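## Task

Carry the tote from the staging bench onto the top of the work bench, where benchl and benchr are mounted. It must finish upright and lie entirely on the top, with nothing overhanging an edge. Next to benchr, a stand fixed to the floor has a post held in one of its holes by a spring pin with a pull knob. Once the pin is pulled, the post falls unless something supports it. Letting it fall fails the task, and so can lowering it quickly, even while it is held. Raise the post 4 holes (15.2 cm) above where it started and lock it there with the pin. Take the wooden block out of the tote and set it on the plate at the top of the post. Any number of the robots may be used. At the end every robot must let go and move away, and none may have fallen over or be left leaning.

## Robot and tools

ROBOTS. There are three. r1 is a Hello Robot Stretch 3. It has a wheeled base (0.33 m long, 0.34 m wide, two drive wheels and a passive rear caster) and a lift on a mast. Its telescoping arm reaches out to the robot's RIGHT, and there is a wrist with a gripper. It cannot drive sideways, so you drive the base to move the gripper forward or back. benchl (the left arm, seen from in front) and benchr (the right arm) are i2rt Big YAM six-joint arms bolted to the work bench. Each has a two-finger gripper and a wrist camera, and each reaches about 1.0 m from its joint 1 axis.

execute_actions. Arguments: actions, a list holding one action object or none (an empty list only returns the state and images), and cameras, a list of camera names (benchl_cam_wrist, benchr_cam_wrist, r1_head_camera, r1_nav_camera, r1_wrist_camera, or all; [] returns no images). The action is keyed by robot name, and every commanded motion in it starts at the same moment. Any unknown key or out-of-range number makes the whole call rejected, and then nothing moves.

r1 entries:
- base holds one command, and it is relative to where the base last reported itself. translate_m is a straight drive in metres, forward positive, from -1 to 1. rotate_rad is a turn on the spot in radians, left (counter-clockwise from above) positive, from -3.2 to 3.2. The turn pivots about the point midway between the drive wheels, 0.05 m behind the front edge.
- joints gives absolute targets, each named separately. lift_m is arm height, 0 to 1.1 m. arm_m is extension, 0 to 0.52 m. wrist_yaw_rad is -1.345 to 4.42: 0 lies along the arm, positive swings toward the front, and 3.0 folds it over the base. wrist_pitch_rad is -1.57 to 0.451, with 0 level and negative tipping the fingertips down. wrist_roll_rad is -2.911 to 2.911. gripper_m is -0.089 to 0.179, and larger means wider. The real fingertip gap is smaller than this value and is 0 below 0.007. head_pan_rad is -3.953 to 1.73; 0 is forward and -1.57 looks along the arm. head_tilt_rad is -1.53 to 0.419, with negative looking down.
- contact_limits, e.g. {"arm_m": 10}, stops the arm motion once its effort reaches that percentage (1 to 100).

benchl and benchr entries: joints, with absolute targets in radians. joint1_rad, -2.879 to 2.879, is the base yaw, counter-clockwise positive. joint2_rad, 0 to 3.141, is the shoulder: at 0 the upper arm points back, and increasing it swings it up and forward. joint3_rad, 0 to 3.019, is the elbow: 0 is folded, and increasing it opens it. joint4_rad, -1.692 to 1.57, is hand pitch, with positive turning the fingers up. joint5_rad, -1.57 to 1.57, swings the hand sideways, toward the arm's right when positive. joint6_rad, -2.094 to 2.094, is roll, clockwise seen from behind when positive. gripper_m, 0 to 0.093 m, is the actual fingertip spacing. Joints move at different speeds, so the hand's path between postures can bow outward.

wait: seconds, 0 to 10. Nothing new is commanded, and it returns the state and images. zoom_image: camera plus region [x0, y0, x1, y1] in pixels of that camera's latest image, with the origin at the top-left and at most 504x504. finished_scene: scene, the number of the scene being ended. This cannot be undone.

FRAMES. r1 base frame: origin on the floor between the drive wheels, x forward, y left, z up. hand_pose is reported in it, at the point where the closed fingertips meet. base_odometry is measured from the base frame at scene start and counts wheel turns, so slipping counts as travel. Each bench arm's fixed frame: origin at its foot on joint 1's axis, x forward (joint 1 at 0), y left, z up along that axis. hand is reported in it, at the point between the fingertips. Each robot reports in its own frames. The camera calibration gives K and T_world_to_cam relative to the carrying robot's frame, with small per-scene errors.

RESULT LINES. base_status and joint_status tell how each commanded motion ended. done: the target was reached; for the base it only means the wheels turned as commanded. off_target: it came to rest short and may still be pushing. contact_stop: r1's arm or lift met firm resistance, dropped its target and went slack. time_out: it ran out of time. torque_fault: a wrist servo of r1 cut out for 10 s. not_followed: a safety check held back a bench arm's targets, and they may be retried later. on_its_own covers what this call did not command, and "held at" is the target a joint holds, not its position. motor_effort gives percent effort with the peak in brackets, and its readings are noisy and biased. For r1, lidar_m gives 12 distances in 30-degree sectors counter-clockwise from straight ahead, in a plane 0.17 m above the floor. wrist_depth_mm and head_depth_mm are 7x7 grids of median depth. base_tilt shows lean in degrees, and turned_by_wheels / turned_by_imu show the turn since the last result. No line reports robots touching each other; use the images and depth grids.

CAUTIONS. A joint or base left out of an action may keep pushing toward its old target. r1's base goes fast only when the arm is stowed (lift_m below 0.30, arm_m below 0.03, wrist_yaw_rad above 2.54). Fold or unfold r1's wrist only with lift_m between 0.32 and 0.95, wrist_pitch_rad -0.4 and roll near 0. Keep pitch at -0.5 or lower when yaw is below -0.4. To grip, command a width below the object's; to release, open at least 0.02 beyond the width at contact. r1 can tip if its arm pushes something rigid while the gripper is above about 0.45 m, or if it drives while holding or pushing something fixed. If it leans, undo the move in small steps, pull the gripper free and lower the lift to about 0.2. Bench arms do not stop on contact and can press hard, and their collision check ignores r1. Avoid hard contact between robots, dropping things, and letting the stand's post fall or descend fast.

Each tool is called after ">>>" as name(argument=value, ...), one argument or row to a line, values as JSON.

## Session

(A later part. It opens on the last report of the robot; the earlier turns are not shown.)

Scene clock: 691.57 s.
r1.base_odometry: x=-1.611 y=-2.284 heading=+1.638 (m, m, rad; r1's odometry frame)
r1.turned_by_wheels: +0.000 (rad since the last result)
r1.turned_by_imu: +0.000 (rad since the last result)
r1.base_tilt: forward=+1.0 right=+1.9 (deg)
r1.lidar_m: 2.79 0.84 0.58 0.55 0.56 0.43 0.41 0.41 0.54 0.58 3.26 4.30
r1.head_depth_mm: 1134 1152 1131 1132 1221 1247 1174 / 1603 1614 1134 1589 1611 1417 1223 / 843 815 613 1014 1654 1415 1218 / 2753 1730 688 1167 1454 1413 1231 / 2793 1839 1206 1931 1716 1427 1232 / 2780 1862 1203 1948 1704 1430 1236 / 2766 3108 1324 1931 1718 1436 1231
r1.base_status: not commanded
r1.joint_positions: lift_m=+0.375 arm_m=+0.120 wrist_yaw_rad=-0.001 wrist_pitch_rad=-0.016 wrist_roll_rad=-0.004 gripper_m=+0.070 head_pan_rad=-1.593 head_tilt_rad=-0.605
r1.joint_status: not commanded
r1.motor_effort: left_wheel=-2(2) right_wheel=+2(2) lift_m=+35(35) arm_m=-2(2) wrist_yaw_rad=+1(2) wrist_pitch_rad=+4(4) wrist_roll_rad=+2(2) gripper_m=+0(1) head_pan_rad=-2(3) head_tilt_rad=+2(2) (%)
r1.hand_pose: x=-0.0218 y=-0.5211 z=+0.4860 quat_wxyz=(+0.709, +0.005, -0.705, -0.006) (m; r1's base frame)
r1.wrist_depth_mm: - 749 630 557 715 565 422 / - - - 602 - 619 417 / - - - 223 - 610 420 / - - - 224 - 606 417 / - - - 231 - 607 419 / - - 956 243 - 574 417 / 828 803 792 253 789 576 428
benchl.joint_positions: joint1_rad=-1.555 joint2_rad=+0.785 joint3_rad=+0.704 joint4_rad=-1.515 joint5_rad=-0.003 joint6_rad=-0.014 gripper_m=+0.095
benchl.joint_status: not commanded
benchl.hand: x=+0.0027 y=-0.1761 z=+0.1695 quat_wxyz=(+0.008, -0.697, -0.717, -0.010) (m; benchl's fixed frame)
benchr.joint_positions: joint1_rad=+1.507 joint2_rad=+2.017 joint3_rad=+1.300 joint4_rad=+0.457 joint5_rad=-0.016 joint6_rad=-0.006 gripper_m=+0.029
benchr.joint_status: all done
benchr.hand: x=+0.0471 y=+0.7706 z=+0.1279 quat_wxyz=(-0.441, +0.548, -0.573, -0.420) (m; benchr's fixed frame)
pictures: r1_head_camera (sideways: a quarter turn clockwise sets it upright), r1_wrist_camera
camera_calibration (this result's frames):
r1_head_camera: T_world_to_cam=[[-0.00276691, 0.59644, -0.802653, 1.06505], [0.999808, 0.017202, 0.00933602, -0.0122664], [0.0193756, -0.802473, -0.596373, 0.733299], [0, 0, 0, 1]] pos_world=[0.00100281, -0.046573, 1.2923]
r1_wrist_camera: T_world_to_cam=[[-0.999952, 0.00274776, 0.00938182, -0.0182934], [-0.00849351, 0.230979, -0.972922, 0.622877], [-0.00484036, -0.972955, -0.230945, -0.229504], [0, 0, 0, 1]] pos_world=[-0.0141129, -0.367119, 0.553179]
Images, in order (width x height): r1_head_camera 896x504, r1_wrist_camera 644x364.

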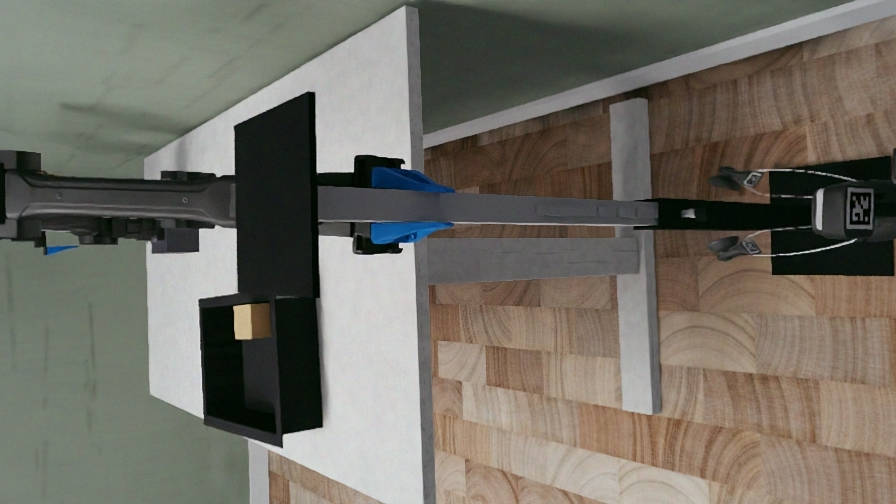

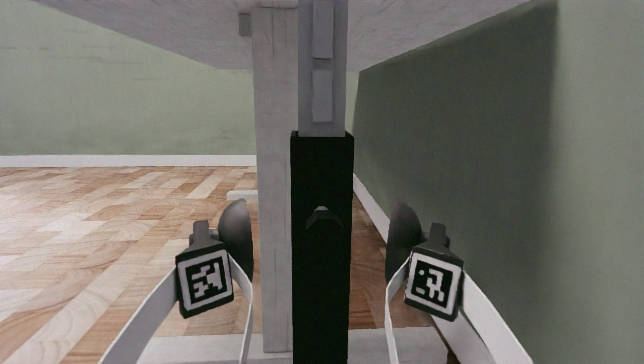

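>>> execute_actions(
  actions=[
    {"benchr":{"joints":{"joint2_rad":1.895}}},
  ],
  cameras=["r1_head_camera"],
)

>>> execute_actions(
  actions=[
    {"benchr":{"joints":{"joint2_rad":1.88}}},
  ],
  cameras=["r1_head_camera","r1_wrist_camera"],
)

Scene clock: 698.23 s.
r1.base_odometry: x=-1.611 y=-2.284 heading=+1.638 (m, m, rad; r1's odometry frame)
r1.turned_by_wheels: +0.000 (rad since the last result)
r1.turned_by_imu: +0.001 (rad since the last result)
r1.base_tilt: forward=+1.1 right=+1.9 (deg)
r1.lidar_m: 2.79 0.84 0.58 0.55 0.56 0.43 0.41 0.41 0.54 0.58 3.27 4.28
r1.head_depth_mm: 1135 1149 1128 1135 1222 1246 1177 / 1594 1600 1136 1598 1604 1422 1226 / 845 811 612 1014 1665 1406 1224 / 2730 1739 687 1170 1460 1424 1232 / 2800 1849 1208 1951 1706 1424 1225 / 2778 1871 1209 1930 1710 1428 1229 / 2790 3057 1320 1932 1722 1435 1240
r1.base_status: not commanded
r1.joint_positions: lift_m=+0.375 arm_m=+0.120 wrist_yaw_rad=-0.001 wrist_pitch_rad=-0.016 wrist_roll_rad=-0.004 gripper_m=+0.070 head_pan_rad=-1.593 head_tilt_rad=-0.605
r1.joint_status: not commanded
r1.motor_effort: left_wheel=-1(1) right_wheel=+1(2) lift_m=+35(35) arm_m=-2(2) wrist_yaw_rad=+1(1) wrist_pitch_rad=+4(4) wrist_roll_rad=+2(2) gripper_m=+0(0) head_pan_rad=-3(3) head_tilt_rad=+3(2) (%)
r1.hand_pose: x=-0.0218 y=-0.5211 z=+0.4860 quat_wxyz=(+0.709, +0.005, -0.705, -0.006) (m; r1's base frame)
r1.wrist_depth_mm: - 742 616 556 711 569 423 / - - - 590 - 611 423 / - - - 223 - 602 418 / - - - 224 - 608 425 / - - - 231 - 618 419 / - - 947 243 - 571 424 / 834 809 766 253 776 572 424
benchl.joint_positions: joint1_rad=-1.555 joint2_rad=+0.785 joint3_rad=+0.704 joint4_rad=-1.515 joint5_rad=-0.003 joint6_rad=-0.014 gripper_m=+0.095
benchl.joint_status: not commanded
benchl.hand: x=+0.0027 y=-0.1761 z=+0.1695 quat_wxyz=(+0.008, -0.697, -0.717, -0.010) (m; benchl's fixed frame)
benchr.joint_positions: joint1_rad=+1.507 joint2_rad=+2.012 joint3_rad=+1.300 joint4_rad=+0.457 joint5_rad=-0.016 joint6_rad=-0.006 gripper_m=+0.029
benchr.joint_status: all done
benchr.hand: x=+0.0470 y=+0.7706 z=+0.1322 quat_wxyz=(-0.443, +0.547, -0.572, -0.422) (m; benchr's fixed frame)
pictures: r1_head_camera (sideways: a quarter turn clockwise sets it upright)
camera_calibration (this result's frames):
r1_head_camera: T_world_to_cam=[[-0.00276691, 0.59644, -0.802653, 1.06505], [0.999808, 0.017202, 0.00933603, -0.0122664], [0.0193756, -0.802473, -0.596373, 0.733299], [0, 0, 0, 1]] pos_world=[0.00100281, -0.046573, 1.2923]
Images, in order (width x height): r1_head_camera 896x504.

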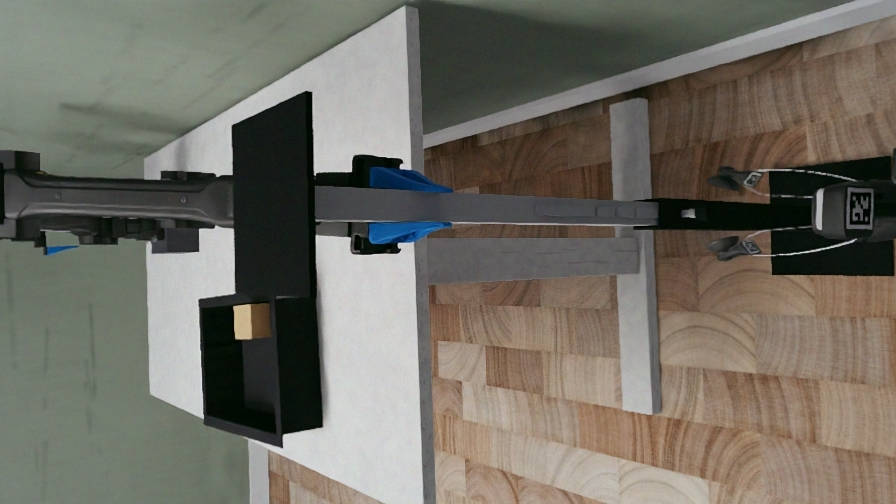

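Scene clock: 698.87 s.
r1.base_odometry: x=-1.611 y=-2.284 heading=+1.638 (m, m, rad; r1's odometry frame)
r1.turned_by_wheels: +0.000 (rad since the last result)
r1.turned_by_imu: +0.000 (rad since the last result)
r1.base_tilt: forward=+1.0 right=+1.9 (deg)
r1.lidar_m: 2.80 0.84 0.58 0.55 0.56 0.43 0.41 0.41 0.54 0.58 3.28 4.29
r1.head_depth_mm: 1142 1147 1128 1132 1221 1248 1172 / 1589 1528 1137 1597 1611 1424 1228 / 848 805 613 1014 1664 1408 1221 / 2725 1738 678 1171 1459 1407 1226 / 2805 1857 1206 1927 1722 1427 1238 / 2813 1856 1203 1919 1724 1443 1227 / 2751 3091 1309 1937 1727 1437 1235
r1.base_status: not commanded
r1.joint_positions: lift_m=+0.375 arm_m=+0.120 wrist_yaw_rad=-0.001 wrist_pitch_rad=-0.016 wrist_roll_rad=-0.004 gripper_m=+0.070 head_pan_rad=-1.593 head_tilt_rad=-0.605
r1.joint_status: not commanded
r1.motor_effort: left_wheel=-2(2) right_wheel=+2(2) lift_m=+35(35) arm_m=-2(2) wrist_yaw_rad=+1(1) wrist_pitch_rad=+4(4) wrist_roll_rad=+2(2) gripper_m=+1(0) head_pan_rad=-3(3) head_tilt_rad=+2(2) (%)
r1.hand_pose: x=-0.0218 y=-0.5211 z=+0.4860 quat_wxyz=(+0.709, +0.005, -0.705, -0.006) (m; r1's base frame)
r1.wrist_depth_mm: - 735 620 553 706 566 419 / - - - 591 - 594 419 / - - - 223 - 594 420 / - - - 224 - 610 418 / - - - 231 - 607 425 / - - 956 243 - 579 421 / 799 815 769 253 779 576 420
benchl.joint_positions: joint1_rad=-1.555 joint2_rad=+0.785 joint3_rad=+0.704 joint4_rad=-1.515 joint5_rad=-0.003 joint6_rad=-0.014 gripper_m=+0.095
benchl.joint_status: not commanded
benchl.hand: x=+0.0027 y=-0.1761 z=+0.1695 quat_wxyz=(+0.008, -0.697, -0.717, -0.010) (m; benchl's fixed frame)
benchr.joint_positions: joint1_rad=+1.507 joint2_rad=+2.002 joint3_rad=+1.300 joint4_rad=+0.457 joint5_rad=-0.016 joint6_rad=-0.006 gripper_m=+0.029
benchr.joint_status: all done
benchr.hand: x=+0.0470 y=+0.7705 z=+0.1396 quat_wxyz=(-0.446, +0.545, -0.570, -0.424) (m; benchr's fixed frame)
pictures: r1_head_camera (sideways: a quarter turn clockwise sets it upright), r1_wrist_camera
camera_calibration (this result's frames):
r1_head_camera: T_world_to_cam=[[-0.00276698, 0.59644, -0.802653, 1.06505], [0.999808, 0.0172021, 0.00933603, -0.0122664], [0.0193757, -0.802473, -0.596373, 0.733299], [0, 0, 0, 1]] pos_world=[0.00100282, -0.046573, 1.2923]
r1_wrist_camera: T_world_to_cam=[[-0.999952, 0.00274773, 0.00938182, -0.0182934], [-0.00849351, 0.230979, -0.972922, 0.622877], [-0.00484033, -0.972955, -0.230945, -0.229504], [0, 0, 0, 1]] pos_world=[-0.0141129, -0.367119, 0.553179]
Images, in order (width x height): r1_head_camera 896x504, r1_wrist_camera 644x364.

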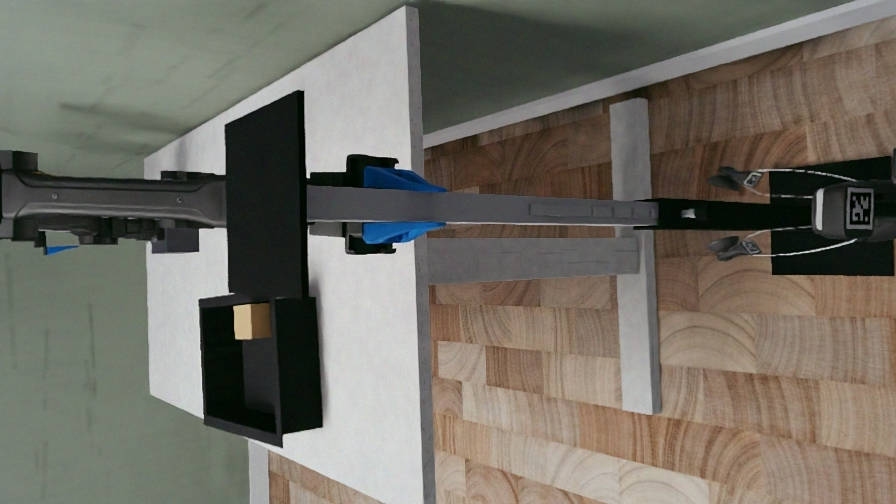

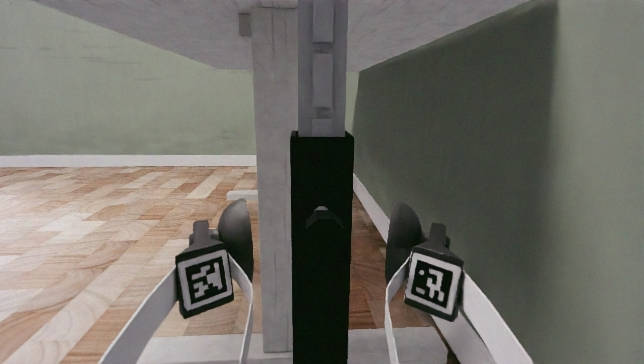

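>>> execute_actions(
  actions=[
    {"benchr":{"joints":{"joint2_rad":1.873}}},
  ],
  cameras=["r1_wrist_camera"],
)

>>> execute_actions(
  actions=[
    {"benchr":{"joints":{"joint2_rad":1.866}}},
  ],
  cameras=["r1_wrist_camera"],
)

>>> execute_actions(
  actions=[
    {"benchr":{"joints":{"joint2_rad":1.858}}},
  ],
  cameras=["r1_wrist_camera"],
)

>>> execute_actions(
  actions=[
    {"benchr":{"joints":{"joint2_rad":1.85}}},
  ],
  cameras=["r1_wrist_camera","r1_head_camera"],
)

Scene clock: 706.97 s.
r1.base_odometry: x=-1.611 y=-2.284 heading=+1.638 (m, m, rad; r1's odometry frame)
r1.turned_by_wheels: +0.000 (rad since the last result)
r1.turned_by_imu: +0.001 (rad since the last result)
r1.base_tilt: forward=+1.1 right=+1.8 (deg)
r1.lidar_m: 2.79 0.83 0.58 0.55 0.56 0.43 0.40 0.41 0.54 0.58 3.28 4.29
r1.head_depth_mm: 1133 1145 1135 1130 1218 1247 1180 / 1594 1539 1132 1574 1618 1419 1229 / 842 802 613 1014 1649 1412 1224 / 2732 1740 677 1166 1458 1414 1229 / 2814 1865 1192 1935 1697 1429 1227 / 2800 1863 1206 1944 1713 1440 1232 / 2772 3124 1318 1945 1715 1432 1237
r1.base_status: not commanded
r1.joint_positions: lift_m=+0.375 arm_m=+0.120 wrist_yaw_rad=-0.001 wrist_pitch_rad=-0.016 wrist_roll_rad=-0.004 gripper_m=+0.070 head_pan_rad=-1.593 head_tilt_rad=-0.605
r1.joint_status: not commanded
r1.motor_effort: left_wheel=-1(2) right_wheel=+2(2) lift_m=+35(35) arm_m=-2(2) wrist_yaw_rad=+1(1) wrist_pitch_rad=+4(4) wrist_roll_rad=+2(2) gripper_m=+0(1) head_pan_rad=-3(4) head_tilt_rad=+2(2) (%)
r1.hand_pose: x=-0.0218 y=-0.5211 z=+0.4860 quat_wxyz=(+0.709, +0.005, -0.705, -0.006) (m; r1's base frame)
r1.wrist_depth_mm: - 752 630 561 704 565 416 / - - - 600 - 596 419 / - - - 222 - 604 418 / - - - 224 - 608 417 / - - - 231 - 596 421 / - - 957 242 - 569 421 / 839 814 788 253 767 582 425
benchl.joint_positions: joint1_rad=-1.555 joint2_rad=+0.785 joint3_rad=+0.704 joint4_rad=-1.515 joint5_rad=-0.003 joint6_rad=-0.014 gripper_m=+0.095
benchl.joint_status: not commanded
benchl.hand: x=+0.0027 y=-0.1761 z=+0.1695 quat_wxyz=(+0.008, -0.697, -0.717, -0.010) (m; benchl's fixed frame)
benchr.joint_positions: joint1_rad=+1.507 joint2_rad=+2.001 joint3_rad=+1.300 joint4_rad=+0.457 joint5_rad=-0.016 joint6_rad=-0.006 gripper_m=+0.029
benchr.joint_status: all done
benchr.hand: x=+0.0470 y=+0.7705 z=+0.1399 quat_wxyz=(-0.446, +0.545, -0.570, -0.424) (m; benchr's fixed frame)
pictures: r1_wrist_camera
camera_calibration (this result's frames):
r1_wrist_camera: T_world_to_cam=[[-0.999952, 0.00274753, 0.00938172, -0.0182934], [-0.00849346, 0.230979, -0.972922, 0.622877], [-0.00484011, -0.972955, -0.230944, -0.229505], [0, 0, 0, 1]] pos_world=[-0.0141129, -0.367119, 0.553179]
Images, in order (width x height): r1_wrist_camera 644x364.

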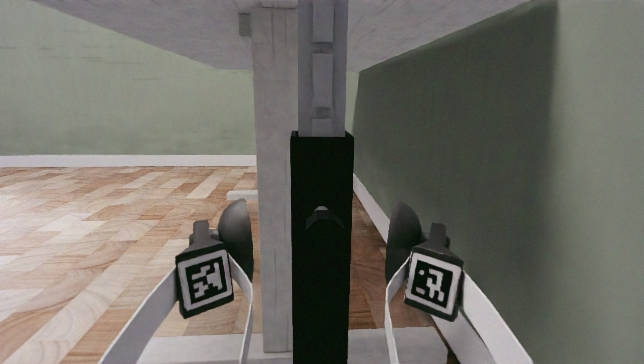

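Scene clock: 707.50 s.
r1.base_odometry: x=-1.611 y=-2.284 heading=+1.638 (m, m, rad; r1's odometry frame)
r1.turned_by_wheels: +0.000 (rad since the last result)
r1.turned_by_imu: +0.000 (rad since the last result)
r1.base_tilt: forward=+1.0 right=+2.0 (deg)
r1.lidar_m: 2.80 0.83 0.58 0.55 0.56 0.43 0.41 0.41 0.54 0.58 3.28 4.28
r1.head_depth_mm: 1135 1156 1128 1131 1219 1251 1175 / 1605 1512 1182 1590 1607 1429 1220 / 842 803 625 1045 1660 1416 1221 / 2730 1744 674 1162 1465 1409 1217 / 2804 1866 1193 1938 1707 1429 1227 / 2787 1871 1208 1929 1714 1435 1229 / 2758 3079 1312 1933 1733 1440 1232
r1.base_status: not commanded
r1.joint_positions: lift_m=+0.375 arm_m=+0.120 wrist_yaw_rad=-0.001 wrist_pitch_rad=-0.016 wrist_roll_rad=-0.004 gripper_m=+0.070 head_pan_rad=-1.593 head_tilt_rad=-0.605
r1.joint_status: not commanded
r1.motor_effort: left_wheel=-1(1) right_wheel=+2(2) lift_m=+35(35) arm_m=-2(2) wrist_yaw_rad=+1(1) wrist_pitch_rad=+4(4) wrist_roll_rad=+2(2) gripper_m=+0(0) head_pan_rad=-2(3) head_tilt_rad=+2(2) (%)
r1.hand_pose: x=-0.0218 y=-0.5211 z=+0.4860 quat_wxyz=(+0.709, +0.005, -0.705, -0.006) (m; r1's base frame)
r1.wrist_depth_mm: - 738 639 562 731 567 420 / - - - 598 - 614 418 / - - - 224 - 601 417 / - - - 223 - 616 421 / - - - 230 - 622 423 / - - 948 243 - 569 419 / 832 810 780 252 781 580 426
benchl.joint_positions: joint1_rad=-1.555 joint2_rad=+0.785 joint3_rad=+0.704 joint4_rad=-1.515 joint5_rad=-0.003 joint6_rad=-0.014 gripper_m=+0.095
benchl.joint_status: not commanded
benchl.hand: x=+0.0027 y=-0.1761 z=+0.1695 quat_wxyz=(+0.008, -0.697, -0.717, -0.010) (m; benchl's fixed frame)
benchr.joint_positions: joint1_rad=+1.507 joint2_rad=+1.996 joint3_rad=+1.300 joint4_rad=+0.457 joint5_rad=-0.015 joint6_rad=-0.006 gripper_m=+0.029
benchr.joint_status: all done
benchr.hand: x=+0.0472 y=+0.7705 z=+0.1439 quat_wxyz=(-0.448, +0.543, -0.569, -0.426) (m; benchr's fixed frame)
pictures: r1_wrist_camera
camera_calibration (this result's frames):
r1_wrist_camera: T_world_to_cam=[[-0.999952, 0.00274768, 0.00938181, -0.0182934], [-0.00849352, 0.230979, -0.972922, 0.622877], [-0.00484028, -0.972955, -0.230944, -0.229505], [0, 0, 0, 1]] pos_world=[-0.0141129, -0.367119, 0.553179]
Images, in order (width x height): r1_wrist_camera 644x364.

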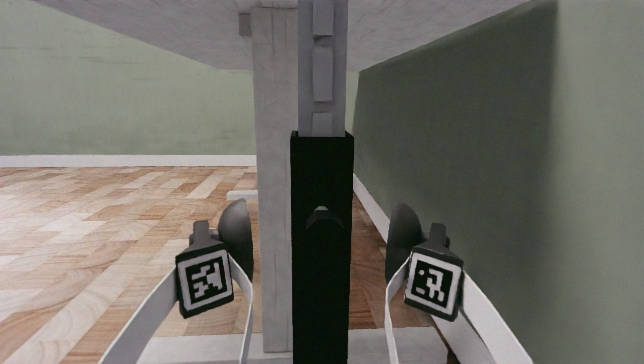

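Scene clock: 707.90 s.
r1.base_odometry: x=-1.611 y=-2.284 heading=+1.638 (m, m, rad; r1's odometry frame)
r1.turned_by_wheels: +0.000 (rad since the last result)
r1.turned_by_imu: +0.000 (rad since the last result)
r1.base_tilt: forward=+1.1 right=+2.0 (deg)
r1.lidar_m: 2.79 0.83 0.58 0.55 0.56 0.43 0.41 0.41 0.54 0.58 3.28 4.28
r1.head_depth_mm: 1138 1154 1129 1135 1226 1249 1181 / 1601 1538 1184 1587 1638 1426 1222 / 843 801 626 1045 1669 1413 1222 / 2723 1740 724 1172 1456 1418 1228 / 2789 1858 1206 1933 1711 1427 1232 / 2782 1856 1207 1928 1705 1439 1236 / 2810 3049 1318 1935 1721 1438 1232
r1.base_status: not commanded
r1.joint_positions: lift_m=+0.375 arm_m=+0.120 wrist_yaw_rad=-0.001 wrist_pitch_rad=-0.016 wrist_roll_rad=-0.004 gripper_m=+0.070 head_pan_rad=-1.593 head_tilt_rad=-0.605
r1.joint_status: not commanded
r1.motor_effort: left_wheel=-1(2) right_wheel=+2(2) lift_m=+36(35) arm_m=-2(2) wrist_yaw_rad=+1(1) wrist_pitch_rad=+4(5) wrist_roll_rad=+2(2) gripper_m=+0(0) head_pan_rad=-2(2) head_tilt_rad=+3(2) (%)
r1.hand_pose: x=-0.0218 y=-0.5211 z=+0.4860 quat_wxyz=(+0.709, +0.005, -0.705, -0.006) (m; r1's base frame)
r1.wrist_depth_mm: - 751 639 566 700 571 418 / - - - 591 - 599 422 / - - - 223 - 604 420 / - - - 226 - 613 422 / - - - 230 - 621 419 / - - 933 244 - 579 423 / 826 798 764 253 793 572 422
benchl.joint_positions: joint1_rad=-1.555 joint2_rad=+0.785 joint3_rad=+0.704 joint4_rad=-1.515 joint5_rad=-0.003 joint6_rad=-0.014 gripper_m=+0.095
benchl.joint_status: not commanded
benchl.hand: x=+0.0027 y=-0.1761 z=+0.1695 quat_wxyz=(+0.008, -0.697, -0.717, -0.010) (m; benchl's fixed frame)
benchr.joint_positions: joint1_rad=+1.507 joint2_rad=+1.993 joint3_rad=+1.300 joint4_rad=+0.457 joint5_rad=-0.015 joint6_rad=-0.007 gripper_m=+0.029
benchr.joint_status: all done
benchr.hand: x=+0.0472 y=+0.7704 z=+0.1464 quat_wxyz=(-0.449, +0.543, -0.568, -0.426) (m; benchr's fixed frame)
pictures: r1_wrist_camera
camera_calibration (this result's frames):
r1_wrist_camera: T_world_to_cam=[[-0.999952, 0.00274759, 0.00938194, -0.0182935], [-0.00849366, 0.230979, -0.972922, 0.622877], [-0.00484022, -0.972955, -0.230945, -0.229504], [0, 0, 0, 1]] pos_world=[-0.0141129, -0.367119, 0.553179]
Images, in order (width x height): r1_wrist_camera 644x364.

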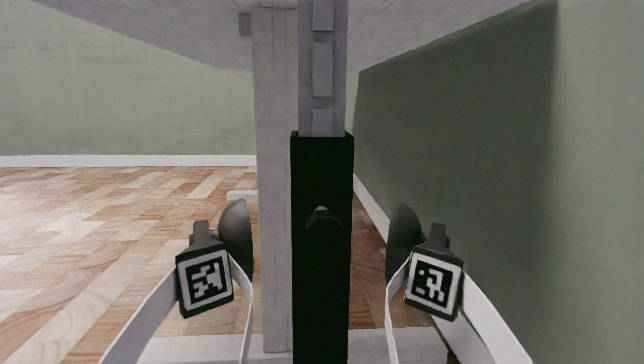

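Scene clock: 708.43 s.
r1.base_odometry: x=-1.611 y=-2.284 heading=+1.638 (m, m, rad; r1's odometry frame)
r1.turned_by_wheels: +0.000 (rad since the last result)
r1.turned_by_imu: +0.000 (rad since the last result)
r1.base_tilt: forward=+1.1 right=+2.0 (deg)
r1.lidar_m: 2.79 0.83 0.58 0.55 0.56 0.43 0.40 0.41 0.54 0.58 3.29 4.27
r1.head_depth_mm: 1137 1154 1135 1135 1226 1242 1187 / 1611 1528 1182 1611 1605 1420 1220 / 842 801 627 1046 1651 1410 1216 / 2704 1740 691 1171 1464 1407 1230 / 2810 1835 1208 1939 1715 1440 1229 / 2763 1854 1209 1923 1717 1432 1235 / 2765 3118 1317 1930 1718 1446 1232
r1.base_status: not commanded
r1.joint_positions: lift_m=+0.375 arm_m=+0.120 wrist_yaw_rad=-0.001 wrist_pitch_rad=-0.016 wrist_roll_rad=-0.004 gripper_m=+0.070 head_pan_rad=-1.593 head_tilt_rad=-0.605
r1.joint_status: not commanded
r1.motor_effort: left_wheel=-1(1) right_wheel=+2(2) lift_m=+35(35) arm_m=-2(2) wrist_yaw_rad=+1(1) wrist_pitch_rad=+5(4) wrist_roll_rad=+2(2) gripper_m=+0(0) head_pan_rad=-2(2) head_tilt_rad=+2(2) (%)
r1.hand_pose: x=-0.0218 y=-0.5211 z=+0.4860 quat_wxyz=(+0.709, +0.005, -0.705, -0.006) (m; r1's base frame)
r1.wrist_depth_mm: - 739 621 553 706 569 417 / - - - 607 - 604 417 / - - - 221 - 602 421 / - - - 224 - 609 421 / - - - 230 - 604 419 / - - 937 242 - 577 420 / 809 818 762 254 784 582 422
benchl.joint_positions: joint1_rad=-1.555 joint2_rad=+0.785 joint3_rad=+0.704 joint4_rad=-1.515 joint5_rad=-0.003 joint6_rad=-0.014 gripper_m=+0.095
benchl.joint_status: not commanded
benchl.hand: x=+0.0027 y=-0.1761 z=+0.1695 quat_wxyz=(+0.008, -0.697, -0.717, -0.010) (m; benchl's fixed frame)
benchr.joint_positions: joint1_rad=+1.507 joint2_rad=+1.987 joint3_rad=+1.300 joint4_rad=+0.454 joint5_rad=-0.015 joint6_rad=-0.007 gripper_m=+0.029
benchr.joint_status: all done
benchr.hand: x=+0.0473 y=+0.7702 z=+0.1504 quat_wxyz=(-0.450, +0.542, -0.567, -0.427) (m; benchr's fixed frame)
pictures: r1_head_camera (sideways: a quarter turn clockwise sets it upright), r1_wrist_camera
camera_calibration (this result's frames):
r1_head_camera: T_world_to_cam=[[-0.00276691, 0.59644, -0.802653, 1.06505], [0.999808, 0.017202, 0.00933603, -0.0122664], [0.0193756, -0.802473, -0.596373, 0.733299], [0, 0, 0, 1]] pos_world=[0.00100281, -0.046573, 1.2923]
r1_wrist_camera: T_world_to_cam=[[-0.999952, 0.00274772, 0.00938172, -0.0182933], [-0.00849342, 0.230979, -0.972922, 0.622877], [-0.00484029, -0.972955, -0.230944, -0.229505], [0, 0, 0, 1]] pos_world=[-0.014113, -0.367119, 0.553179]
Images, in order (width x height): r1_head_camera 896x504, r1_wrist_camera 644x364.

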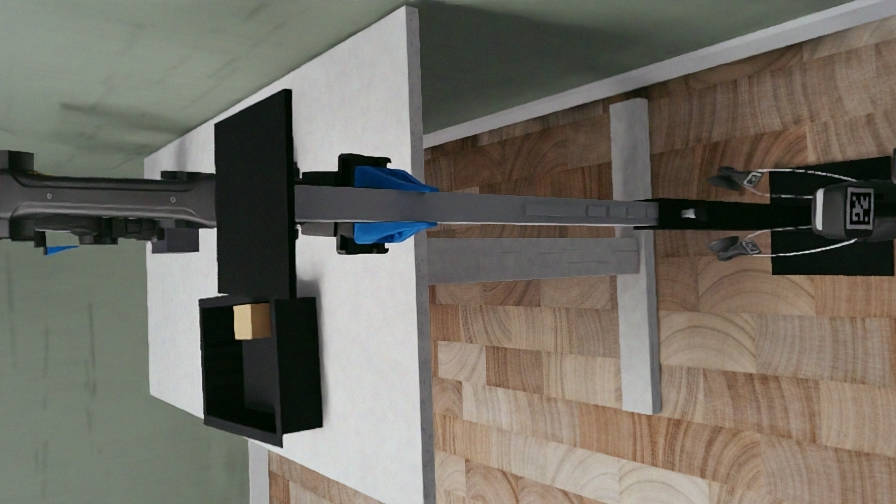

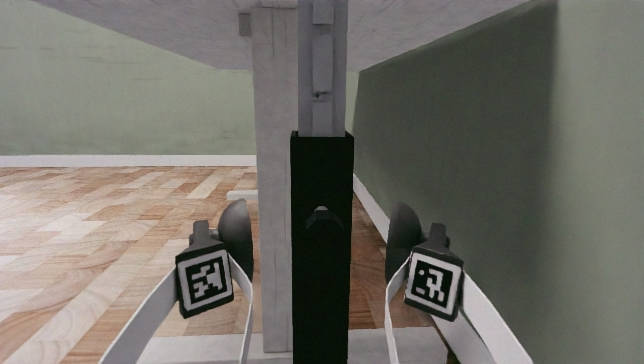

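>>> execute_actions(
  actions=[
    {"benchr":{"joints":{"joint2_rad":1.835}}},
  ],
  cameras=["r1_wrist_camera"],
)

>>> execute_actions(
  actions=[
    {"benchr":{"joints":{"joint2_rad":1.82}}},
  ],
  cameras=["r1_wrist_camera","r1_head_camera"],
)

>>> zoom_image(
  camera="r1_head_camera",
  region=[500,150,760,280],
)

Scene clock: 723.47 s.
r1.base_odometry: x=-1.611 y=-2.284 heading=+1.638 (m, m, rad; r1's odometry frame)
r1.turned_by_wheels: +0.000 (rad since the last result)
r1.turned_by_imu: +0.001 (rad since the last result)
r1.base_tilt: forward=+1.1 right=+1.9 (deg)
r1.lidar_m: 2.79 0.84 0.58 0.55 0.56 0.43 0.40 0.41 0.54 0.58 3.28 4.29
r1.head_depth_mm: 1137 1148 1127 1132 1221 1247 1180 / 1599 1526 1177 1594 1610 1417 1231 / 847 800 626 1054 1666 1405 1223 / 2714 1738 702 1167 1460 1412 1224 / 2777 1859 1214 1918 1705 1429 1237 / 2756 1865 1208 1942 1704 1430 1236 / 2772 3099 1322 1926 1708 1428 1242
r1.base_status: not commanded
r1.joint_positions: lift_m=+0.375 arm_m=+0.120 wrist_yaw_rad=-0.001 wrist_pitch_rad=-0.016 wrist_roll_rad=-0.004 gripper_m=+0.070 head_pan_rad=-1.593 head_tilt_rad=-0.605
r1.joint_status: not commanded
r1.motor_effort: left_wheel=-2(1) right_wheel=+2(2) lift_m=+35(35) arm_m=-2(2) wrist_yaw_rad=+1(1) wrist_pitch_rad=+4(4) wrist_roll_rad=+2(2) gripper_m=+0(1) head_pan_rad=-3(3) head_tilt_rad=+2(2) (%)
r1.hand_pose: x=-0.0218 y=-0.5211 z=+0.4860 quat_wxyz=(+0.709, +0.005, -0.705, -0.006) (m; r1's base frame)
r1.wrist_depth_mm: - 752 624 550 699 571 422 / - - - 598 - 604 420 / - - - 224 - 603 421 / - - - 224 - 605 417 / - - - 231 - 596 422 / - - 966 241 - 574 423 / 831 801 780 253 777 576 426
benchl.joint_positions: joint1_rad=-1.555 joint2_rad=+0.785 joint3_rad=+0.704 joint4_rad=-1.515 joint5_rad=-0.003 joint6_rad=-0.014 gripper_m=+0.095
benchl.joint_status: not commanded
benchl.hand: x=+0.0027 y=-0.1761 z=+0.1695 quat_wxyz=(+0.008, -0.697, -0.717, -0.010) (m; benchl's fixed frame)
benchr.joint_positions: joint1_rad=+1.507 joint2_rad=+1.981 joint3_rad=+1.300 joint4_rad=+0.450 joint5_rad=-0.014 joint6_rad=-0.008 gripper_m=+0.029
benchr.joint_status: joint2_rad time_out (moved -0.006 of -0.152)
benchr.on_its_own: joint2_rad reads +1.981 and still pushes toward +1.835 since a time_out
benchr.hand: x=+0.0473 y=+0.7698 z=+0.1537 quat_wxyz=(-0.451, +0.542, -0.567, -0.427) (m; benchr's fixed frame)
pictures: r1_wrist_camera
camera_calibration (this result's frames):
r1_wrist_camera: T_world_to_cam=[[-0.999952, 0.00274771, 0.00938176, -0.0182933], [-0.00849346, 0.230979, -0.972922, 0.622877], [-0.00484029, -0.972955, -0.230945, -0.229504], [0, 0, 0, 1]] pos_world=[-0.0141129, -0.367119, 0.553179]
Images, in order (width x height): r1_wrist_camera 644x364.

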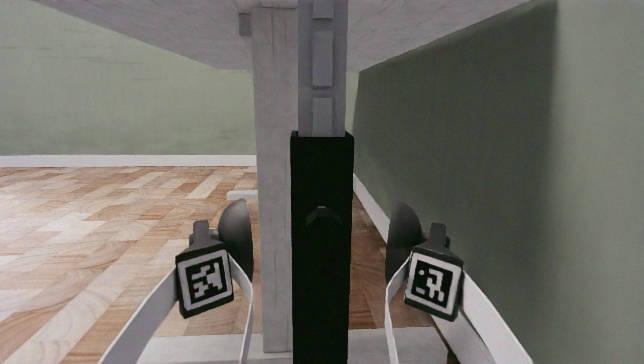

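not run: a stop came earlier in this reply.

This scene's latest camera images include none from r1_head_camera. They are from: r1_wrist_camera. Call execute_actions without "cameras", or with r1_head_camera in "cameras", to get its image.

Knob snapped in. Test by lowering.

>>> execute_actions(
  actions=[
    {"benchr":{"joints":{"joint2_rad":1.97}}},
  ],
  cameras=[],
)

>>> execute_actions(
  actions=[
    {"benchr":{"joints":{"joint2_rad":2.02}}},
  ],
  cameras=["r1_wrist_camera","r1_head_camera"],
)

Scene clock: 729.27 s.
r1.base_odometry: x=-1.611 y=-2.284 heading=+1.638 (m, m, rad; r1's odometry frame)
r1.turned_by_wheels: +0.000 (rad since the last result)
r1.turned_by_imu: +0.001 (rad since the last result)
r1.base_tilt: forward=+1.1 right=+2.0 (deg)
r1.lidar_m: 2.79 0.84 0.58 0.55 0.56 0.43 0.41 0.41 0.54 0.58 3.28 4.27
r1.head_depth_mm: 1138 1156 1128 1127 1223 1251 1181 / 1606 1521 1179 1591 1612 1428 1230 / 844 800 626 1049 1668 1417 1220 / 2731 1740 693 1165 1458 1412 1225 / 2801 1861 1202 1929 1700 1429 1230 / 2794 1861 1206 1919 1700 1424 1231 / 2776 3067 1320 1937 1723 1422 1238
r1.base_status: not commanded
r1.joint_positions: lift_m=+0.375 arm_m=+0.120 wrist_yaw_rad=-0.001 wrist_pitch_rad=-0.016 wrist_roll_rad=-0.004 gripper_m=+0.070 head_pan_rad=-1.593 head_tilt_rad=-0.605
r1.joint_status: not commanded
r1.motor_effort: left_wheel=-1(2) right_wheel=+1(2) lift_m=+35(35) arm_m=-2(2) wrist_yaw_rad=+1(1) wrist_pitch_rad=+4(4) wrist_roll_rad=+2(2) gripper_m=+0(0) head_pan_rad=-3(3) head_tilt_rad=+2(2) (%)
r1.hand_pose: x=-0.0218 y=-0.5211 z=+0.4860 quat_wxyz=(+0.709, +0.005, -0.705, -0.006) (m; r1's base frame)
r1.wrist_depth_mm: - 752 626 556 702 565 417 / - - - 599 - 610 420 / - - - 223 - 605 420 / - - - 226 - 611 422 / - - - 231 - 608 425 / - - 944 244 - 566 419 / 841 788 787 253 783 585 423
benchl.joint_positions: joint1_rad=-1.555 joint2_rad=+0.785 joint3_rad=+0.704 joint4_rad=-1.515 joint5_rad=-0.003 joint6_rad=-0.014 gripper_m=+0.095
benchl.joint_status: not commanded
benchl.hand: x=+0.0027 y=-0.1761 z=+0.1695 quat_wxyz=(+0.008, -0.697, -0.717, -0.010) (m; benchl's fixed frame)
benchr.joint_positions: joint1_rad=+1.507 joint2_rad=+1.988 joint3_rad=+1.300 joint4_rad=+0.451 joint5_rad=-0.014 joint6_rad=-0.008 gripper_m=+0.029
benchr.joint_status: all done
benchr.hand: x=+0.0473 y=+0.7700 z=+0.1487 quat_wxyz=(-0.449, +0.543, -0.568, -0.425) (m; benchr's fixed frame)
pictures: none
No camera images: the call's "cameras" was empty. Leave "cameras" out to get every camera's image.

Scene clock: 729.80 s.
r1.base_odometry: x=-1.611 y=-2.284 heading=+1.638 (m, m, rad; r1's odometry frame)
r1.turned_by_wheels: +0.000 (rad since the last result)
r1.turned_by_imu: +0.000 (rad since the last result)
r1.base_tilt: forward=+1.1 right=+1.9 (deg)
r1.lidar_m: 2.79 0.83 0.58 0.55 0.56 0.43 0.41 0.41 0.54 0.58 3.27 4.27
r1.head_depth_mm: 1133 1156 1134 1133 1222 1247 1172 / 1595 1530 1181 1593 1626 1427 1229 / 842 800 627 1047 1645 1404 1221 / 2761 1726 692 1168 1459 1421 1227 / 2853 1858 1201 1943 1707 1429 1230 / 2741 1867 1208 1942 1720 1430 1235 / 2754 3095 1325 1947 1714 1443 1233
r1.base_status: not commanded
r1.joint_positions: lift_m=+0.375 arm_m=+0.120 wrist_yaw_rad=-0.001 wrist_pitch_rad=-0.016 wrist_roll_rad=-0.004 gripper_m=+0.070 head_pan_rad=-1.593 head_tilt_rad=-0.605
r1.joint_status: not commanded
r1.motor_effort: left_wheel=-2(2) right_wheel=+2(1) lift_m=+35(35) arm_m=-2(2) wrist_yaw_rad=+1(1) wrist_pitch_rad=+4(4) wrist_roll_rad=+2(2) gripper_m=+0(0) head_pan_rad=-3(3) head_tilt_rad=+2(2) (%)
r1.hand_pose: x=-0.0218 y=-0.5211 z=+0.4860 quat_wxyz=(+0.709, +0.005, -0.705, -0.006) (m; r1's base frame)
r1.wrist_depth_mm: - 739 609 561 709 566 422 / - - - 600 - 594 419 / - - - 223 - 607 422 / - - - 224 - 598 416 / - - - 234 - 602 420 / - - 953 243 - 579 428 / 819 800 760 254 769 578 428
benchl.joint_positions: joint1_rad=-1.555 joint2_rad=+0.785 joint3_rad=+0.704 joint4_rad=-1.515 joint5_rad=-0.003 joint6_rad=-0.014 gripper_m=+0.095
benchl.joint_status: not commanded
benchl.hand: x=+0.0027 y=-0.1761 z=+0.1695 quat_wxyz=(+0.008, -0.697, -0.717, -0.010) (m; benchl's fixed frame)
benchr.joint_positions: joint1_rad=+1.507 joint2_rad=+1.990 joint3_rad=+1.300 joint4_rad=+0.451 joint5_rad=-0.014 joint6_rad=-0.008 gripper_m=+0.029
benchr.joint_status: all done
benchr.hand: x=+0.0473 y=+0.7701 z=+0.1474 quat_wxyz=(-0.448, +0.543, -0.568, -0.425) (m; benchr's fixed frame)
pictures: r1_head_camera (sideways: a quarter turn clockwise sets it upright), r1_wrist_camera
camera_calibration (this result's frames):
r1_head_camera: T_world_to_cam=[[-0.00276698, 0.59644, -0.802653, 1.06505], [0.999808, 0.0172021, 0.00933603, -0.0122664], [0.0193757, -0.802473, -0.596373, 0.733299], [0, 0, 0, 1]] pos_world=[0.00100282, -0.046573, 1.2923]
r1_wrist_camera: T_world_to_cam=[[-0.999952, 0.00274787, 0.00938176, -0.0182933], [-0.00849343, 0.230979, -0.972922, 0.622877], [-0.00484045, -0.972955, -0.230945, -0.229504], [0, 0, 0, 1]] pos_world=[-0.014113, -0.367119, 0.553179]
Images, in order (width x height): r1_head_camera 896x504, r1_wrist_camera 644x364.

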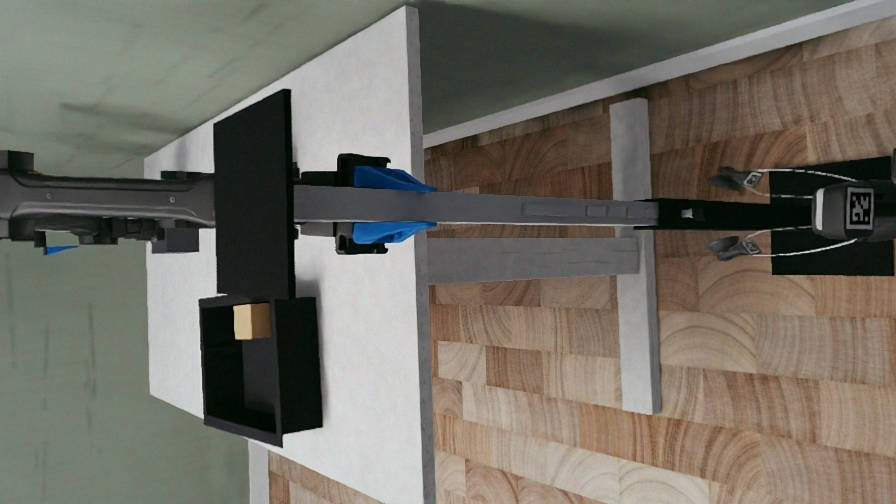

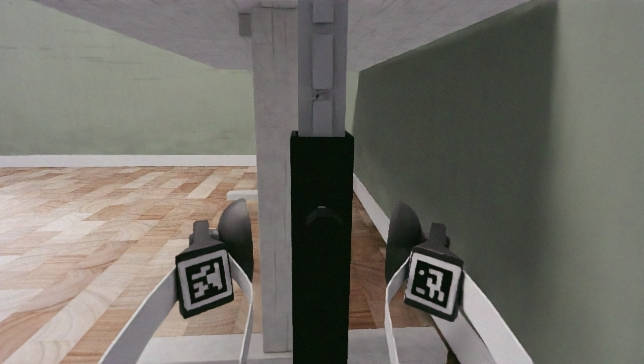

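>>> execute_actions(
  actions=[
    {"benchr":{"joints":{"joint2_rad":1.99,"gripper_m":0.093}},"r1":{"joints":{"arm_m":0.0}}},
  ],
  cameras=[],
)

>>> execute_actions(
  actions=[
    {"benchr":{"joints":{"joint2_rad":1.85,"joint3_rad":0.97,"joint4_rad":0.64}}},
  ],
  cameras=[],
)

>>> execute_actions(
  actions=[
    {"benchr":{"joints":{"joint2_rad":1.63,"joint3_rad":0.6,"joint4_rad":0.78}}},
  ],
  cameras=["r1_head_camera"],
)

Scene clock: 744.70 s.
r1.base_odometry: x=-1.611 y=-2.284 heading=+1.638 (m, m, rad; r1's odometry frame)
r1.turned_by_wheels: +0.000 (rad since the last result)
r1.turned_by_imu: +0.001 (rad since the last result)
r1.base_tilt: forward=+1.1 right=+1.9 (deg)
r1.lidar_m: 2.79 0.84 0.58 0.55 0.56 0.43 0.40 0.41 0.54 0.58 3.28 4.28
r1.head_depth_mm: 1136 1159 1131 1131 1221 1246 1179 / 1597 1518 1179 1590 1614 1425 1227 / 842 800 628 1054 1662 1394 1195 / 2713 1746 700 1171 1465 1405 1194 / 2810 1849 1212 1925 1704 1431 1235 / 2777 1859 1209 1934 1715 1444 1239 / 2765 3048 1317 1930 1721 1434 1234
r1.base_status: not commanded
r1.joint_positions: lift_m=+0.375 arm_m=+0.000 wrist_yaw_rad=-0.001 wrist_pitch_rad=-0.016 wrist_roll_rad=-0.004 gripper_m=+0.070 head_pan_rad=-1.593 head_tilt_rad=-0.605
r1.joint_status: all done
r1.motor_effort: left_wheel=-1(1) right_wheel=+2(2) lift_m=+35(35) arm_m=-2(2) wrist_yaw_rad=+1(1) wrist_pitch_rad=+5(5) wrist_roll_rad=+2(2) gripper_m=+0(0) head_pan_rad=-3(2) head_tilt_rad=+2(2) (%)
r1.hand_pose: x=-0.0217 y=-0.4012 z=+0.4859 quat_wxyz=(+0.709, +0.006, -0.705, -0.006) (m; r1's base frame)
r1.wrist_depth_mm: - 733 710 580 698 603 427 / - - - 718 - 624 432 / - - - 723 - 624 428 / - - - 769 - 625 429 / - - - 774 - 631 426 / - - - 830 - 587 425 / 811 810 818 752 814 588 431
benchl.joint_positions: joint1_rad=-1.555 joint2_rad=+0.785 joint3_rad=+0.704 joint4_rad=-1.515 joint5_rad=-0.003 joint6_rad=-0.014 gripper_m=+0.095
benchl.joint_status: not commanded
benchl.hand: x=+0.0027 y=-0.1761 z=+0.1695 quat_wxyz=(+0.008, -0.697, -0.717, -0.010) (m; benchl's fixed frame)
benchr.joint_positions: joint1_rad=+1.506 joint2_rad=+1.989 joint3_rad=+1.300 joint4_rad=+0.451 joint5_rad=-0.003 joint6_rad=-0.007 gripper_m=+0.093
benchr.joint_status: all done
benchr.hand: x=+0.0498 y=+0.7700 z=+0.1477 quat_wxyz=(-0.451, +0.540, -0.571, -0.422) (m; benchr's fixed frame)
pictures: none
No camera images: the call's "cameras" was empty. Leave "cameras" out to get every camera's image.

Scene clock: 745.77 s.
r1.base_odometry: x=-1.611 y=-2.284 heading=+1.638 (m, m, rad; r1's odometry frame)
r1.turned_by_wheels: +0.000 (rad since the last result)
r1.turned_by_imu: +0.000 (rad since the last result)
r1.base_tilt: forward=+1.0 right=+1.9 (deg)
r1.lidar_m: 2.79 0.83 0.58 0.55 0.56 0.43 0.40 0.41 0.54 0.58 3.28 4.26
r1.head_depth_mm: 1135 1150 1130 1132 1224 1249 1178 / 1590 1524 1187 1605 1624 1418 1228 / 880 872 626 1045 1650 1396 1191 / 2742 1749 804 1171 1464 1401 1203 / 2796 1847 1210 1957 1712 1429 1232 / 2776 1857 1204 1948 1709 1438 1231 / 2788 3058 1322 1952 1717 1434 1236
r1.base_status: not commanded
r1.joint_positions: lift_m=+0.375 arm_m=+0.000 wrist_yaw_rad=-0.001 wrist_pitch_rad=-0.016 wrist_roll_rad=-0.004 gripper_m=+0.070 head_pan_rad=-1.593 head_tilt_rad=-0.605
r1.joint_status: not commanded
r1.motor_effort: left_wheel=-1(2) right_wheel=+2(2) lift_m=+34(35) arm_m=-2(2) wrist_yaw_rad=+1(0) wrist_pitch_rad=+4(4) wrist_roll_rad=+2(2) gripper_m=+0(0) head_pan_rad=-2(4) head_tilt_rad=+3(2) (%)
r1.hand_pose: x=-0.0217 y=-0.4012 z=+0.4859 quat_wxyz=(+0.709, +0.006, -0.705, -0.006) (m; r1's base frame)
r1.wrist_depth_mm: - 732 716 580 731 599 427 / - - - 722 - 619 430 / - - - 745 - 617 428 / - - - 762 - 620 425 / - - - 787 - 620 429 / - - - 834 - 582 434 / 836 808 830 763 796 582 429
benchl.joint_positions: joint1_rad=-1.555 joint2_rad=+0.785 joint3_rad=+0.704 joint4_rad=-1.515 joint5_rad=-0.003 joint6_rad=-0.014 gripper_m=+0.095
benchl.joint_status: not commanded
benchl.hand: x=+0.0027 y=-0.1761 z=+0.1695 quat_wxyz=(+0.008, -0.697, -0.717, -0.010) (m; benchl's fixed frame)
benchr.joint_positions: joint1_rad=+1.506 joint2_rad=+1.833 joint3_rad=+0.965 joint4_rad=+0.621 joint5_rad=-0.003 joint6_rad=-0.007 gripper_m=+0.093
benchr.joint_status: all done
benchr.hand: x=+0.0433 y=+0.6697 z=+0.1272 quat_wxyz=(-0.449, +0.542, -0.573, -0.420) (m; benchr's fixed frame)
pictures: none
No camera images: the call's "cameras" was empty. Leave "cameras" out to get every camera's image.

Scene clock: 746.87 s.
r1.base_odometry: x=-1.611 y=-2.284 heading=+1.638 (m, m, rad; r1's odometry frame)
r1.turned_by_wheels: +0.000 (rad since the last result)
r1.turned_by_imu: +0.000 (rad since the last result)
r1.base_tilt: forward=+1.1 right=+1.9 (deg)
r1.lidar_m: 2.79 0.83 0.58 0.55 0.56 0.43 0.41 0.41 0.54 0.58 3.25 4.28
r1.head_depth_mm: 1135 1150 1132 1130 1221 1243 1184 / 1592 1526 1180 1600 1618 1416 1235 / 954 895 627 1052 1641 1393 1198 / 2704 1749 1097 1171 1449 1396 1197 / 2783 1848 1210 1934 1709 1436 1234 / 2819 1866 1206 1931 1734 1434 1237 / 2788 3050 1314 1921 1727 1439 1239
r1.base_status: not commanded
r1.joint_positions: lift_m=+0.375 arm_m=+0.000 wrist_yaw_rad=-0.001 wrist_pitch_rad=-0.016 wrist_roll_rad=-0.004 gripper_m=+0.070 head_pan_rad=-1.593 head_tilt_rad=-0.605
r1.joint_status: not commanded
r1.motor_effort: left_wheel=-2(1) right_wheel=+1(2) lift_m=+35(34) arm_m=-2(2) wrist_yaw_rad=+1(1) wrist_pitch_rad=+5(5) wrist_roll_rad=+2(2) gripper_m=-1(0) head_pan_rad=-4(3) head_tilt_rad=+2(2) (%)
r1.hand_pose: x=-0.0217 y=-0.4012 z=+0.4859 quat_wxyz=(+0.709, +0.006, -0.705, -0.006) (m; r1's base frame)
r1.wrist_depth_mm: - 734 719 584 713 597 426 / - - - 709 - 615 433 / - - - 721 - 617 425 / - - - 780 - 613 432 / - - - 801 - 624 435 / - - - 827 - 588 432 / 813 809 829 750 817 595 434
benchl.joint_positions: joint1_rad=-1.555 joint2_rad=+0.785 joint3_rad=+0.704 joint4_rad=-1.515 joint5_rad=-0.003 joint6_rad=-0.014 gripper_m=+0.095
benchl.joint_status: not commanded
benchl.hand: x=+0.0027 y=-0.1761 z=+0.1695 quat_wxyz=(+0.008, -0.697, -0.717, -0.010) (m; benchl's fixed frame)
benchr.joint_positions: joint1_rad=+1.506 joint2_rad=+1.613 joint3_rad=+0.596 joint4_rad=+0.761 joint5_rad=-0.003 joint6_rad=-0.007 gripper_m=+0.093
benchr.joint_status: all done
benchr.hand: x=+0.0351 y=+0.5436 z=+0.1187 quat_wxyz=(-0.446, +0.544, -0.575, -0.417) (m; benchr's fixed frame)
pictures: r1_head_camera (sideways: a quarter turn clockwise sets it upright)
camera_calibration (this result's frames):
r1_head_camera: T_world_to_cam=[[-0.00276691, 0.59644, -0.802653, 1.06505], [0.999808, 0.017202, 0.00933603, -0.0122664], [0.0193756, -0.802473, -0.596373, 0.733299], [0, 0, 0, 1]] pos_world=[0.00100281, -0.046573, 1.2923]
Images, in order (width x height): r1_head_camera 896x504.

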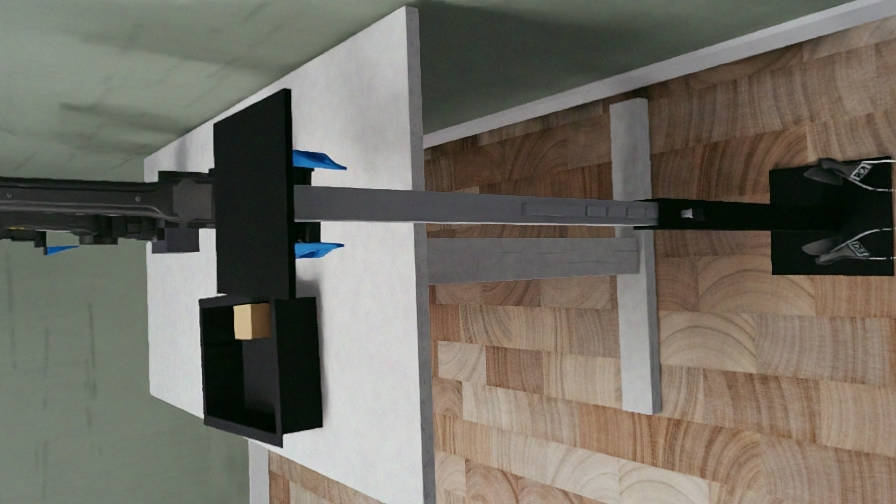

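>>> execute_actions(
  actions=[
    {"benchr":{"joints":{"joint2_rad":0.9,"joint3_rad":0.7,"joint4_rad":-1.0}}},
  ],
  cameras=[],
)

>>> execute_actions(
  actions=[
    {"benchr":{"joints":{"joint1_rad":0.25,"joint2_rad":0.9,"joint3_rad":0.98,"joint4_rad":-1.64}}},
  ],
  cameras=["benchr_cam_wrist","r1_head_camera"],
)

Scene clock: 767.17 s.
r1.base_odometry: x=-1.611 y=-2.284 heading=+1.638 (m, m, rad; r1's odometry frame)
r1.turned_by_wheels: +0.000 (rad since the last result)
r1.turned_by_imu: +0.001 (rad since the last result)
r1.base_tilt: forward=+1.1 right=+2.0 (deg)
r1.lidar_m: 2.78 0.83 0.58 0.55 0.56 0.43 0.40 0.42 0.54 0.58 3.26 4.27
r1.head_depth_mm: 1136 1155 1128 1135 1228 1245 1179 / 1587 1523 1183 1589 1614 1426 1229 / 936 965 626 1044 1665 1389 1189 / 2736 1732 1141 1165 1455 1402 1194 / 2815 1857 1214 1911 1723 1427 1226 / 2788 1862 1202 1944 1708 1430 1226 / 2823 3107 1315 1935 1714 1450 1237
r1.base_status: not commanded
r1.joint_positions: lift_m=+0.375 arm_m=+0.000 wrist_yaw_rad=-0.001 wrist_pitch_rad=-0.016 wrist_roll_rad=-0.004 gripper_m=+0.070 head_pan_rad=-1.593 head_tilt_rad=-0.605
r1.joint_status: not commanded
r1.motor_effort: left_wheel=-1(2) right_wheel=+2(2) lift_m=+35(35) arm_m=-2(2) wrist_yaw_rad=+0(1) wrist_pitch_rad=+5(4) wrist_roll_rad=+2(2) gripper_m=+0(0) head_pan_rad=-3(2) head_tilt_rad=+2(2) (%)
r1.hand_pose: x=-0.0217 y=-0.4012 z=+0.4859 quat_wxyz=(+0.709, +0.006, -0.705, -0.006) (m; r1's base frame)
r1.wrist_depth_mm: - 730 732 587 715 606 427 / - - - 712 - 617 429 / - - - 733 - 616 433 / - - - 779 - 627 430 / - - - 793 - 622 430 / - - - 826 - 597 429 / 835 819 836 777 818 587 434
benchl.joint_positions: joint1_rad=-1.555 joint2_rad=+0.785 joint3_rad=+0.704 joint4_rad=-1.515 joint5_rad=-0.003 joint6_rad=-0.014 gripper_m=+0.095
benchl.joint_status: not commanded
benchl.hand: x=+0.0027 y=-0.1761 z=+0.1695 quat_wxyz=(+0.008, -0.697, -0.717, -0.010) (m; benchl's fixed frame)
benchr.joint_positions: joint1_rad=+1.506 joint2_rad=+0.895 joint3_rad=+0.674 joint4_rad=-0.983 joint5_rad=-0.003 joint6_rad=-0.007 gripper_m=+0.093
benchr.joint_status: all done
benchr.hand: x=+0.0192 y=+0.2984 z=+0.1553 quat_wxyz=(-0.132, +0.675, -0.715, -0.125) (m; benchr's fixed frame)
pictures: none
No camera images: the call's "cameras" was empty. Leave "cameras" out to get every camera's image.

Scene clock: 768.77 s.
r1.base_odometry: x=-1.611 y=-2.284 heading=+1.638 (m, m, rad; r1's odometry frame)
r1.turned_by_wheels: +0.000 (rad since the last result)
r1.turned_by_imu: +0.000 (rad since the last result)
r1.base_tilt: forward=+1.1 right=+1.9 (deg)
r1.lidar_m: 2.79 0.83 0.58 0.55 0.56 0.43 0.40 0.41 0.54 0.58 3.27 4.29
r1.head_depth_mm: 1131 1158 1127 1130 1225 1239 1181 / 1384 1532 1186 1597 1612 1420 1225 / 2363 1211 627 1045 1668 1390 1198 / 2741 1753 1143 1173 1470 1400 1198 / 1070 1850 1212 1937 1704 1432 1228 / 2776 1840 1203 1940 1710 1424 1235 / 2796 3047 1316 1940 1716 1440 1237
r1.base_status: not commanded
r1.joint_positions: lift_m=+0.375 arm_m=+0.000 wrist_yaw_rad=-0.001 wrist_pitch_rad=-0.016 wrist_roll_rad=-0.004 gripper_m=+0.070 head_pan_rad=-1.593 head_tilt_rad=-0.605
r1.joint_status: not commanded
r1.motor_effort: left_wheel=-1(2) right_wheel=+1(1) lift_m=+35(35) arm_m=-2(2) wrist_yaw_rad=+1(1) wrist_pitch_rad=+4(4) wrist_roll_rad=+2(2) gripper_m=+1(1) head_pan_rad=-3(2) head_tilt_rad=+2(2) (%)
r1.hand_pose: x=-0.0217 y=-0.4012 z=+0.4859 quat_wxyz=(+0.709, +0.006, -0.705, -0.006) (m; r1's base frame)
r1.wrist_depth_mm: - 724 737 588 711 596 424 / - - - 701 - 619 426 / - - - 736 - 620 430 / - - - 767 - 615 428 / - - - 783 - 630 429 / - - - 816 - 587 427 / 800 810 836 750 796 583 432
benchl.joint_positions: joint1_rad=-1.555 joint2_rad=+0.785 joint3_rad=+0.704 joint4_rad=-1.515 joint5_rad=-0.003 joint6_rad=-0.014 gripper_m=+0.095
benchl.joint_status: not commanded
benchl.hand: x=+0.0027 y=-0.1761 z=+0.1695 quat_wxyz=(+0.008, -0.697, -0.717, -0.010) (m; benchl's fixed frame)
benchr.joint_positions: joint1_rad=+0.259 joint2_rad=+0.896 joint3_rad=+0.955 joint4_rad=-1.624 joint5_rad=-0.001 joint6_rad=-0.007 gripper_m=+0.093
benchr.joint_status: all done
benchr.hand: x=+0.2136 y=+0.0562 z=+0.2452 quat_wxyz=(-0.002, +0.133, -0.991, -0.001) (m; benchr's fixed frame)
pictures: benchr_cam_wrist, r1_head_camera (sideways: a quarter turn clockwise sets it upright)
camera_calibration (this result's frames):
benchr_cam_wrist: T_world_to_cam=[[0.262936, -0.964813, 0.000455945, -0.00161526], [-0.787046, -0.214216, 0.578507, 0.0448719], [-0.558054, -0.152469, -0.815677, 0.453635], [0, 0, 0, 1]] pos_world=[0.288894, 0.0772192, 0.344062]
r1_head_camera: T_world_to_cam=[[-0.00276698, 0.59644, -0.802653, 1.06505], [0.999808, 0.0172021, 0.00933603, -0.0122664], [0.0193757, -0.802473, -0.596373, 0.733299], [0, 0, 0, 1]] pos_world=[0.00100282, -0.046573, 1.2923]
Images, in order (width x height): benchr_cam_wrist 504x504, r1_head_camera 896x504.

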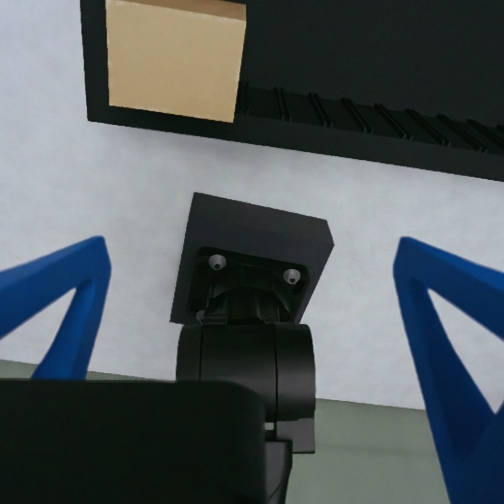

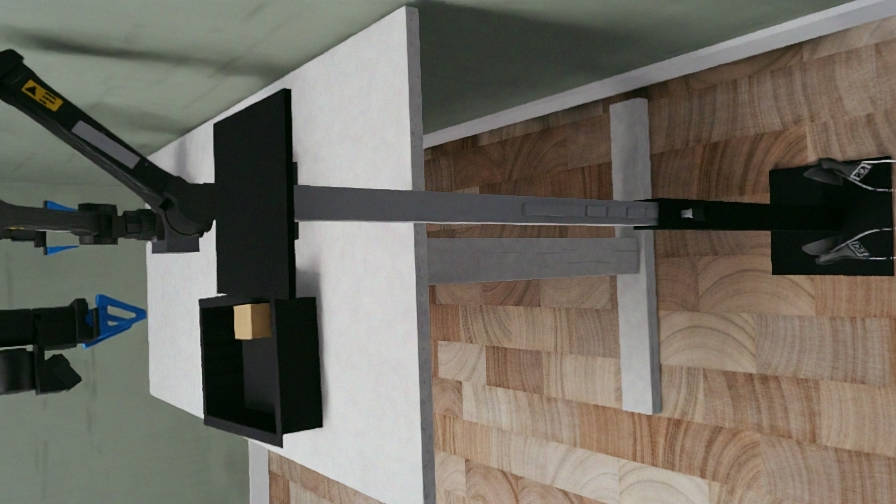

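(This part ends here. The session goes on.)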